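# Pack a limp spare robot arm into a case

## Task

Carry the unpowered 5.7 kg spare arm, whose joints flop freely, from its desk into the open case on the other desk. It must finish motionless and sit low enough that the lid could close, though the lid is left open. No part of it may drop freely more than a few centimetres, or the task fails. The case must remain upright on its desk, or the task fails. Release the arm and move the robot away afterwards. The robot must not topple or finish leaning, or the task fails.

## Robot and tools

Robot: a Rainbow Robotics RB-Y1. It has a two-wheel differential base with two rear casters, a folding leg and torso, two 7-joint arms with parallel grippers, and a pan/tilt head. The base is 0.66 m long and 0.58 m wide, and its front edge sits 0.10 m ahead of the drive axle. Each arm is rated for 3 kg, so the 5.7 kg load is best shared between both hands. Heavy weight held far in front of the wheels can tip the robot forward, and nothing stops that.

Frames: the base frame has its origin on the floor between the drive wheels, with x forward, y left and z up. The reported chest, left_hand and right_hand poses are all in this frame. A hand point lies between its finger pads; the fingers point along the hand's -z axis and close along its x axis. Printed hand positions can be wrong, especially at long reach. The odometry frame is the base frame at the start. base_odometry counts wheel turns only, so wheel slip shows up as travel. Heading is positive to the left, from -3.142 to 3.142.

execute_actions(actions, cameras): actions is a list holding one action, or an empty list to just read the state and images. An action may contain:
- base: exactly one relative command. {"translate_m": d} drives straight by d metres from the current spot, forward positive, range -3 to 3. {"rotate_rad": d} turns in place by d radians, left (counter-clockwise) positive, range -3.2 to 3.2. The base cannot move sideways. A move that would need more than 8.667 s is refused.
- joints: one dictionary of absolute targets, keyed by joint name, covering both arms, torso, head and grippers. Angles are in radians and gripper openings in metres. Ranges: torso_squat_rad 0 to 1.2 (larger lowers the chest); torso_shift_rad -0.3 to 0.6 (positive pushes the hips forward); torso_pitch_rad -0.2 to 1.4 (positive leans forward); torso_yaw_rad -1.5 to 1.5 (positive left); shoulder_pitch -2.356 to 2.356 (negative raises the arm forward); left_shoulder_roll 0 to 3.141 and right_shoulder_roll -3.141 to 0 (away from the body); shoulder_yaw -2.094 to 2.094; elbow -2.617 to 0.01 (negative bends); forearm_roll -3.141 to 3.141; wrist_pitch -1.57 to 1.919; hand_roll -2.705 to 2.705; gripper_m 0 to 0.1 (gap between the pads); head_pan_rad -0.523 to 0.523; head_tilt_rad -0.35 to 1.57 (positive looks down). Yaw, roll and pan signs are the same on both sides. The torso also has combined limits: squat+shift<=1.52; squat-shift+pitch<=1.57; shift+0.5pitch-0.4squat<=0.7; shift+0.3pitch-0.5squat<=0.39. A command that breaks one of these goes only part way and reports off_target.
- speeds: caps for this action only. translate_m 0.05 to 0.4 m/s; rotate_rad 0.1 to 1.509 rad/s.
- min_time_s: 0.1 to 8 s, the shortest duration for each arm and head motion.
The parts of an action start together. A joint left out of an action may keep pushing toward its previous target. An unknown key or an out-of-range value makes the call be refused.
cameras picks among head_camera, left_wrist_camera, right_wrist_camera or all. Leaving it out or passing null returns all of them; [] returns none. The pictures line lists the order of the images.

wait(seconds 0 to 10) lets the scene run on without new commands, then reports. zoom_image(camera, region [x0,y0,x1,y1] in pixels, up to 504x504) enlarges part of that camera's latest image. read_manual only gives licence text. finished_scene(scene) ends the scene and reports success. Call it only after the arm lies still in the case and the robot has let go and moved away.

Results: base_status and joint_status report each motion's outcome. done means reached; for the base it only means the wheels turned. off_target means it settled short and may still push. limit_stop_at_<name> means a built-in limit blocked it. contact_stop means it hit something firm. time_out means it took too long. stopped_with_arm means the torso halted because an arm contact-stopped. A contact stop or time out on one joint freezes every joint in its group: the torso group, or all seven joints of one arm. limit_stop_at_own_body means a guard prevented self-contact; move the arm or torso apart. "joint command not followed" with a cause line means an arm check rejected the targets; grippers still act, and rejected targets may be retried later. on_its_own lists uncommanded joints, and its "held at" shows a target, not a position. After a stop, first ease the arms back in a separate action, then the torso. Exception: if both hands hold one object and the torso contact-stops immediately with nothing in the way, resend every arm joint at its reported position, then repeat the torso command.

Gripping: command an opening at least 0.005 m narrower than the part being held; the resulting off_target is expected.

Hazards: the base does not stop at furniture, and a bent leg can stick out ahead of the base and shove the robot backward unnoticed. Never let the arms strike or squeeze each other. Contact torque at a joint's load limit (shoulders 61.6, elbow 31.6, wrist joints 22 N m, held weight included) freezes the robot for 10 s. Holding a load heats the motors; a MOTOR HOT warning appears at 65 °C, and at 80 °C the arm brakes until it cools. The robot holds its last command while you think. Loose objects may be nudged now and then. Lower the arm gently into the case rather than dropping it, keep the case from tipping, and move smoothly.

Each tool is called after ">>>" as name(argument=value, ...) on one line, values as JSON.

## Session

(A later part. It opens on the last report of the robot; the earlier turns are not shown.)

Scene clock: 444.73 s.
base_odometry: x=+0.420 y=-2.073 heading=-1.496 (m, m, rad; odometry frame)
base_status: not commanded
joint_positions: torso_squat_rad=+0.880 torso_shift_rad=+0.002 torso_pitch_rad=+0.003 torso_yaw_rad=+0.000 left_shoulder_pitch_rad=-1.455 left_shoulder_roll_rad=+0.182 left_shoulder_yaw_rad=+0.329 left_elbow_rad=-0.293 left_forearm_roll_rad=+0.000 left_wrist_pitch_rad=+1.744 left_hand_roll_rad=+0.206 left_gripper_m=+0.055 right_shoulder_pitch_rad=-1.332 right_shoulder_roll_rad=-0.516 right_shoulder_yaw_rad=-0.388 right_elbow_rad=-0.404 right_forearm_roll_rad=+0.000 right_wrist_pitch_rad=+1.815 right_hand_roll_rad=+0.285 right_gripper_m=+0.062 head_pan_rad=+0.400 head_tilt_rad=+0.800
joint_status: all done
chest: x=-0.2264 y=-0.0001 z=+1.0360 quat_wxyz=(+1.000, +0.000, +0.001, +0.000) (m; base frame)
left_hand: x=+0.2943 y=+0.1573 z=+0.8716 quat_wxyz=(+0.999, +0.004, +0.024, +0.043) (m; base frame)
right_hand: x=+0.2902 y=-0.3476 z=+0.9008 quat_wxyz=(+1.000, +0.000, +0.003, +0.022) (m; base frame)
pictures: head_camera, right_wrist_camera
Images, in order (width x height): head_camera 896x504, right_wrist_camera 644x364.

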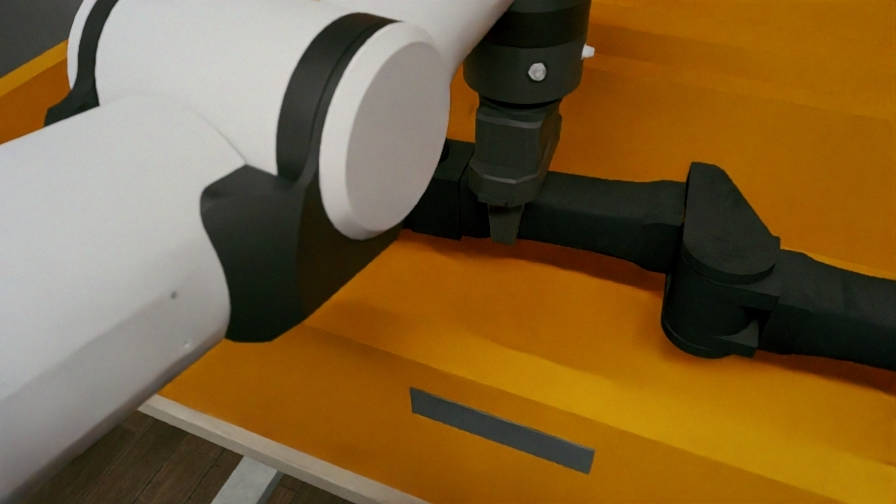

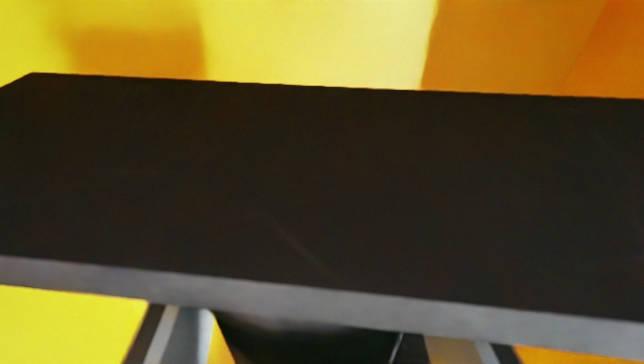

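>>> execute_actions(actions=[{"joints":{"torso_squat_rad":1.0,"head_pan_rad":0.0}}], cameras=["head_camera"])

Scene clock: 448.77 s.
base_odometry: x=+0.420 y=-2.073 heading=-1.496 (m, m, rad; odometry frame)
base_status: not commanded
joint_positions: torso_squat_rad=+1.000 torso_shift_rad=+0.002 torso_pitch_rad=+0.003 torso_yaw_rad=+0.000 left_shoulder_pitch_rad=-1.456 left_shoulder_roll_rad=+0.182 left_shoulder_yaw_rad=+0.329 left_elbow_rad=-0.294 left_forearm_roll_rad=+0.000 left_wrist_pitch_rad=+1.744 left_hand_roll_rad=+0.206 left_gripper_m=+0.055 right_shoulder_pitch_rad=-1.332 right_shoulder_roll_rad=-0.516 right_shoulder_yaw_rad=-0.388 right_elbow_rad=-0.404 right_forearm_roll_rad=+0.000 right_wrist_pitch_rad=+1.815 right_hand_roll_rad=+0.285 right_gripper_m=+0.062 head_pan_rad=+0.000 head_tilt_rad=+0.800
joint_status: all done
chest: x=-0.2265 y=-0.0001 z=+0.9682 quat_wxyz=(+1.000, +0.000, +0.001, +0.000) (m; base frame)
left_hand: x=+0.2944 y=+0.1574 z=+0.8042 quat_wxyz=(+0.999, +0.004, +0.023, +0.043) (m; base frame)
right_hand: x=+0.2901 y=-0.3476 z=+0.8329 quat_wxyz=(+1.000, +0.000, +0.004, +0.022) (m; base frame)
pictures: head_camera
Images, in order (width x height): head_camera 896x504.

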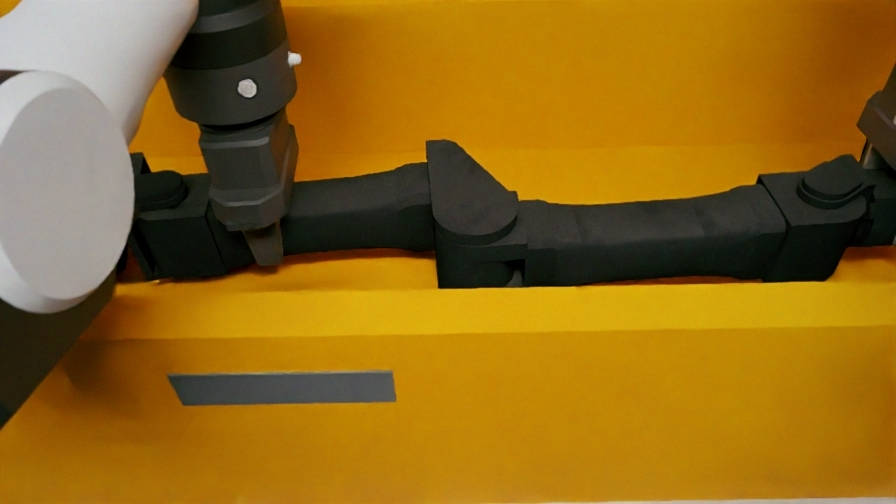

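>>> execute_actions(actions=[{"joints":{"torso_squat_rad":1.025}}], cameras=[])

Scene clock: 451.10 s.
base_odometry: x=+0.420 y=-2.073 heading=-1.496 (m, m, rad; odometry frame)
base_status: not commanded
joint_positions: torso_squat_rad=+1.025 torso_shift_rad=+0.001 torso_pitch_rad=+0.002 torso_yaw_rad=+0.000 left_shoulder_pitch_rad=-1.457 left_shoulder_roll_rad=+0.182 left_shoulder_yaw_rad=+0.329 left_elbow_rad=-0.294 left_forearm_roll_rad=+0.000 left_wrist_pitch_rad=+1.745 left_hand_roll_rad=+0.206 left_gripper_m=+0.055 right_shoulder_pitch_rad=-1.333 right_shoulder_roll_rad=-0.516 right_shoulder_yaw_rad=-0.388 right_elbow_rad=-0.404 right_forearm_roll_rad=+0.000 right_wrist_pitch_rad=+1.815 right_hand_roll_rad=+0.285 right_gripper_m=+0.062 head_pan_rad=+0.000 head_tilt_rad=+0.800
joint_status: all done
chest: x=-0.2269 y=-0.0001 z=+0.9533 quat_wxyz=(+1.000, +0.000, +0.001, +0.000) (m; base frame)
left_hand: x=+0.2946 y=+0.1574 z=+0.7906 quat_wxyz=(+0.999, +0.004, +0.022, +0.043) (m; base frame)
right_hand: x=+0.2901 y=-0.3475 z=+0.8189 quat_wxyz=(+1.000, +0.000, +0.003, +0.022) (m; base frame)
pictures: none
No camera images: the call's "cameras" was empty. Leave "cameras" out to get every camera's image.

Starting to rest on the floor. A touch more, then release.

>>> execute_actions(actions=[{"joints":{"torso_squat_rad":1.03,"left_gripper_m":0.1,"right_gripper_m":0.1}}], cameras=[])

>>> execute_actions(actions=[{"joints":{"torso_squat_rad":0.6}}], cameras=[])

>>> execute_actions(actions=[{"base":{"translate_m":-0.5},"joints":{"torso_squat_rad":0.2,"head_tilt_rad":0.65,"left_shoulder_roll_rad":0.9,"right_shoulder_roll_rad":-0.9}}], cameras=["head_camera"])

Scene clock: 455.10 s.
base_odometry: x=+0.420 y=-2.073 heading=-1.496 (m, m, rad; odometry frame)
base_status: not commanded
joint_positions: torso_squat_rad=+1.030 torso_shift_rad=+0.001 torso_pitch_rad=+0.001 torso_yaw_rad=+0.000 left_shoulder_pitch_rad=-1.460 left_shoulder_roll_rad=+0.182 left_shoulder_yaw_rad=+0.330 left_elbow_rad=-0.295 left_forearm_roll_rad=+0.000 left_wrist_pitch_rad=+1.745 left_hand_roll_rad=+0.205 left_gripper_m=+0.100 right_shoulder_pitch_rad=-1.335 right_shoulder_roll_rad=-0.516 right_shoulder_yaw_rad=-0.388 right_elbow_rad=-0.405 right_forearm_roll_rad=+0.000 right_wrist_pitch_rad=+1.815 right_hand_roll_rad=+0.285 right_gripper_m=+0.099 head_pan_rad=+0.000 head_tilt_rad=+0.800
joint_status: all done
chest: x=-0.2272 y=+0.0000 z=+0.9503 quat_wxyz=(+1.000, +0.000, +0.001, +0.000) (m; base frame)
left_hand: x=+0.2950 y=+0.1568 z=+0.7895 quat_wxyz=(+0.999, +0.003, +0.020, +0.042) (m; base frame)
right_hand: x=+0.2905 y=-0.3473 z=+0.8175 quat_wxyz=(+1.000, +0.000, +0.001, +0.022) (m; base frame)
pictures: none
No camera images: the call's "cameras" was empty. Leave "cameras" out to get every camera's image.

Scene clock: 457.33 s.
base_odometry: x=+0.420 y=-2.073 heading=-1.496 (m, m, rad; odometry frame)
base_status: not commanded
joint_positions: torso_squat_rad=+0.600 torso_shift_rad=+0.001 torso_pitch_rad=+0.002 torso_yaw_rad=+0.000 left_shoulder_pitch_rad=-1.459 left_shoulder_roll_rad=+0.182 left_shoulder_yaw_rad=+0.330 left_elbow_rad=-0.295 left_forearm_roll_rad=+0.000 left_wrist_pitch_rad=+1.745 left_hand_roll_rad=+0.205 left_gripper_m=+0.100 right_shoulder_pitch_rad=-1.335 right_shoulder_roll_rad=-0.516 right_shoulder_yaw_rad=-0.388 right_elbow_rad=-0.405 right_forearm_roll_rad=+0.000 right_wrist_pitch_rad=+1.815 right_hand_roll_rad=+0.285 right_gripper_m=+0.099 head_pan_rad=+0.000 head_tilt_rad=+0.800
joint_status: all done
chest: x=-0.2269 y=-0.0001 z=+1.1677 quat_wxyz=(+1.000, +0.000, +0.001, +0.000) (m; base frame)
left_hand: x=+0.2952 y=+0.1567 z=+1.0066 quat_wxyz=(+0.999, +0.003, +0.020, +0.042) (m; base frame)
right_hand: x=+0.2909 y=-0.3474 z=+1.0349 quat_wxyz=(+1.000, +0.000, +0.001, +0.022) (m; base frame)
pictures: none
No camera images: the call's "cameras" was empty. Leave "cameras" out to get every camera's image.

Scene clock: 460.07 s.
base_odometry: x=+0.383 y=-1.574 heading=-1.497 (m, m, rad; odometry frame)
base_status: done
joint_positions: torso_squat_rad=+0.200 torso_shift_rad=+0.001 torso_pitch_rad=+0.001 torso_yaw_rad=+0.000 left_shoulder_pitch_rad=-1.459 left_shoulder_roll_rad=+0.900 left_shoulder_yaw_rad=+0.330 left_elbow_rad=-0.295 left_forearm_roll_rad=+0.000 left_wrist_pitch_rad=+1.745 left_hand_roll_rad=+0.205 left_gripper_m=+0.100 right_shoulder_pitch_rad=-1.335 right_shoulder_roll_rad=-0.900 right_shoulder_yaw_rad=-0.388 right_elbow_rad=-0.405 right_forearm_roll_rad=+0.000 right_wrist_pitch_rad=+1.815 right_hand_roll_rad=+0.285 right_gripper_m=+0.099 head_pan_rad=+0.000 head_tilt_rad=+0.650
joint_status: all done
chest: x=-0.2268 y=-0.0001 z=+1.2760 quat_wxyz=(+1.000, +0.000, +0.001, +0.000) (m; base frame)
left_hand: x=+0.2550 y=+0.5230 z=+1.2528 quat_wxyz=(+0.924, +0.031, -0.101, +0.369) (m; base frame)
right_hand: x=+0.2345 y=-0.5365 z=+1.2268 quat_wxyz=(+0.985, -0.047, -0.062, -0.152) (m; base frame)
pictures: head_camera
Images, in order (width x height): head_camera 896x504.

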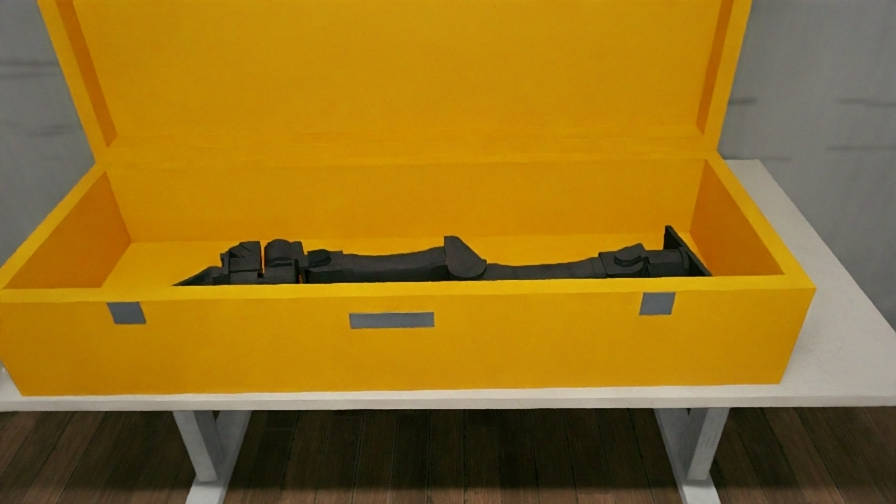

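>>> finished_scene(scene=1)

The scene is finished: the task was done.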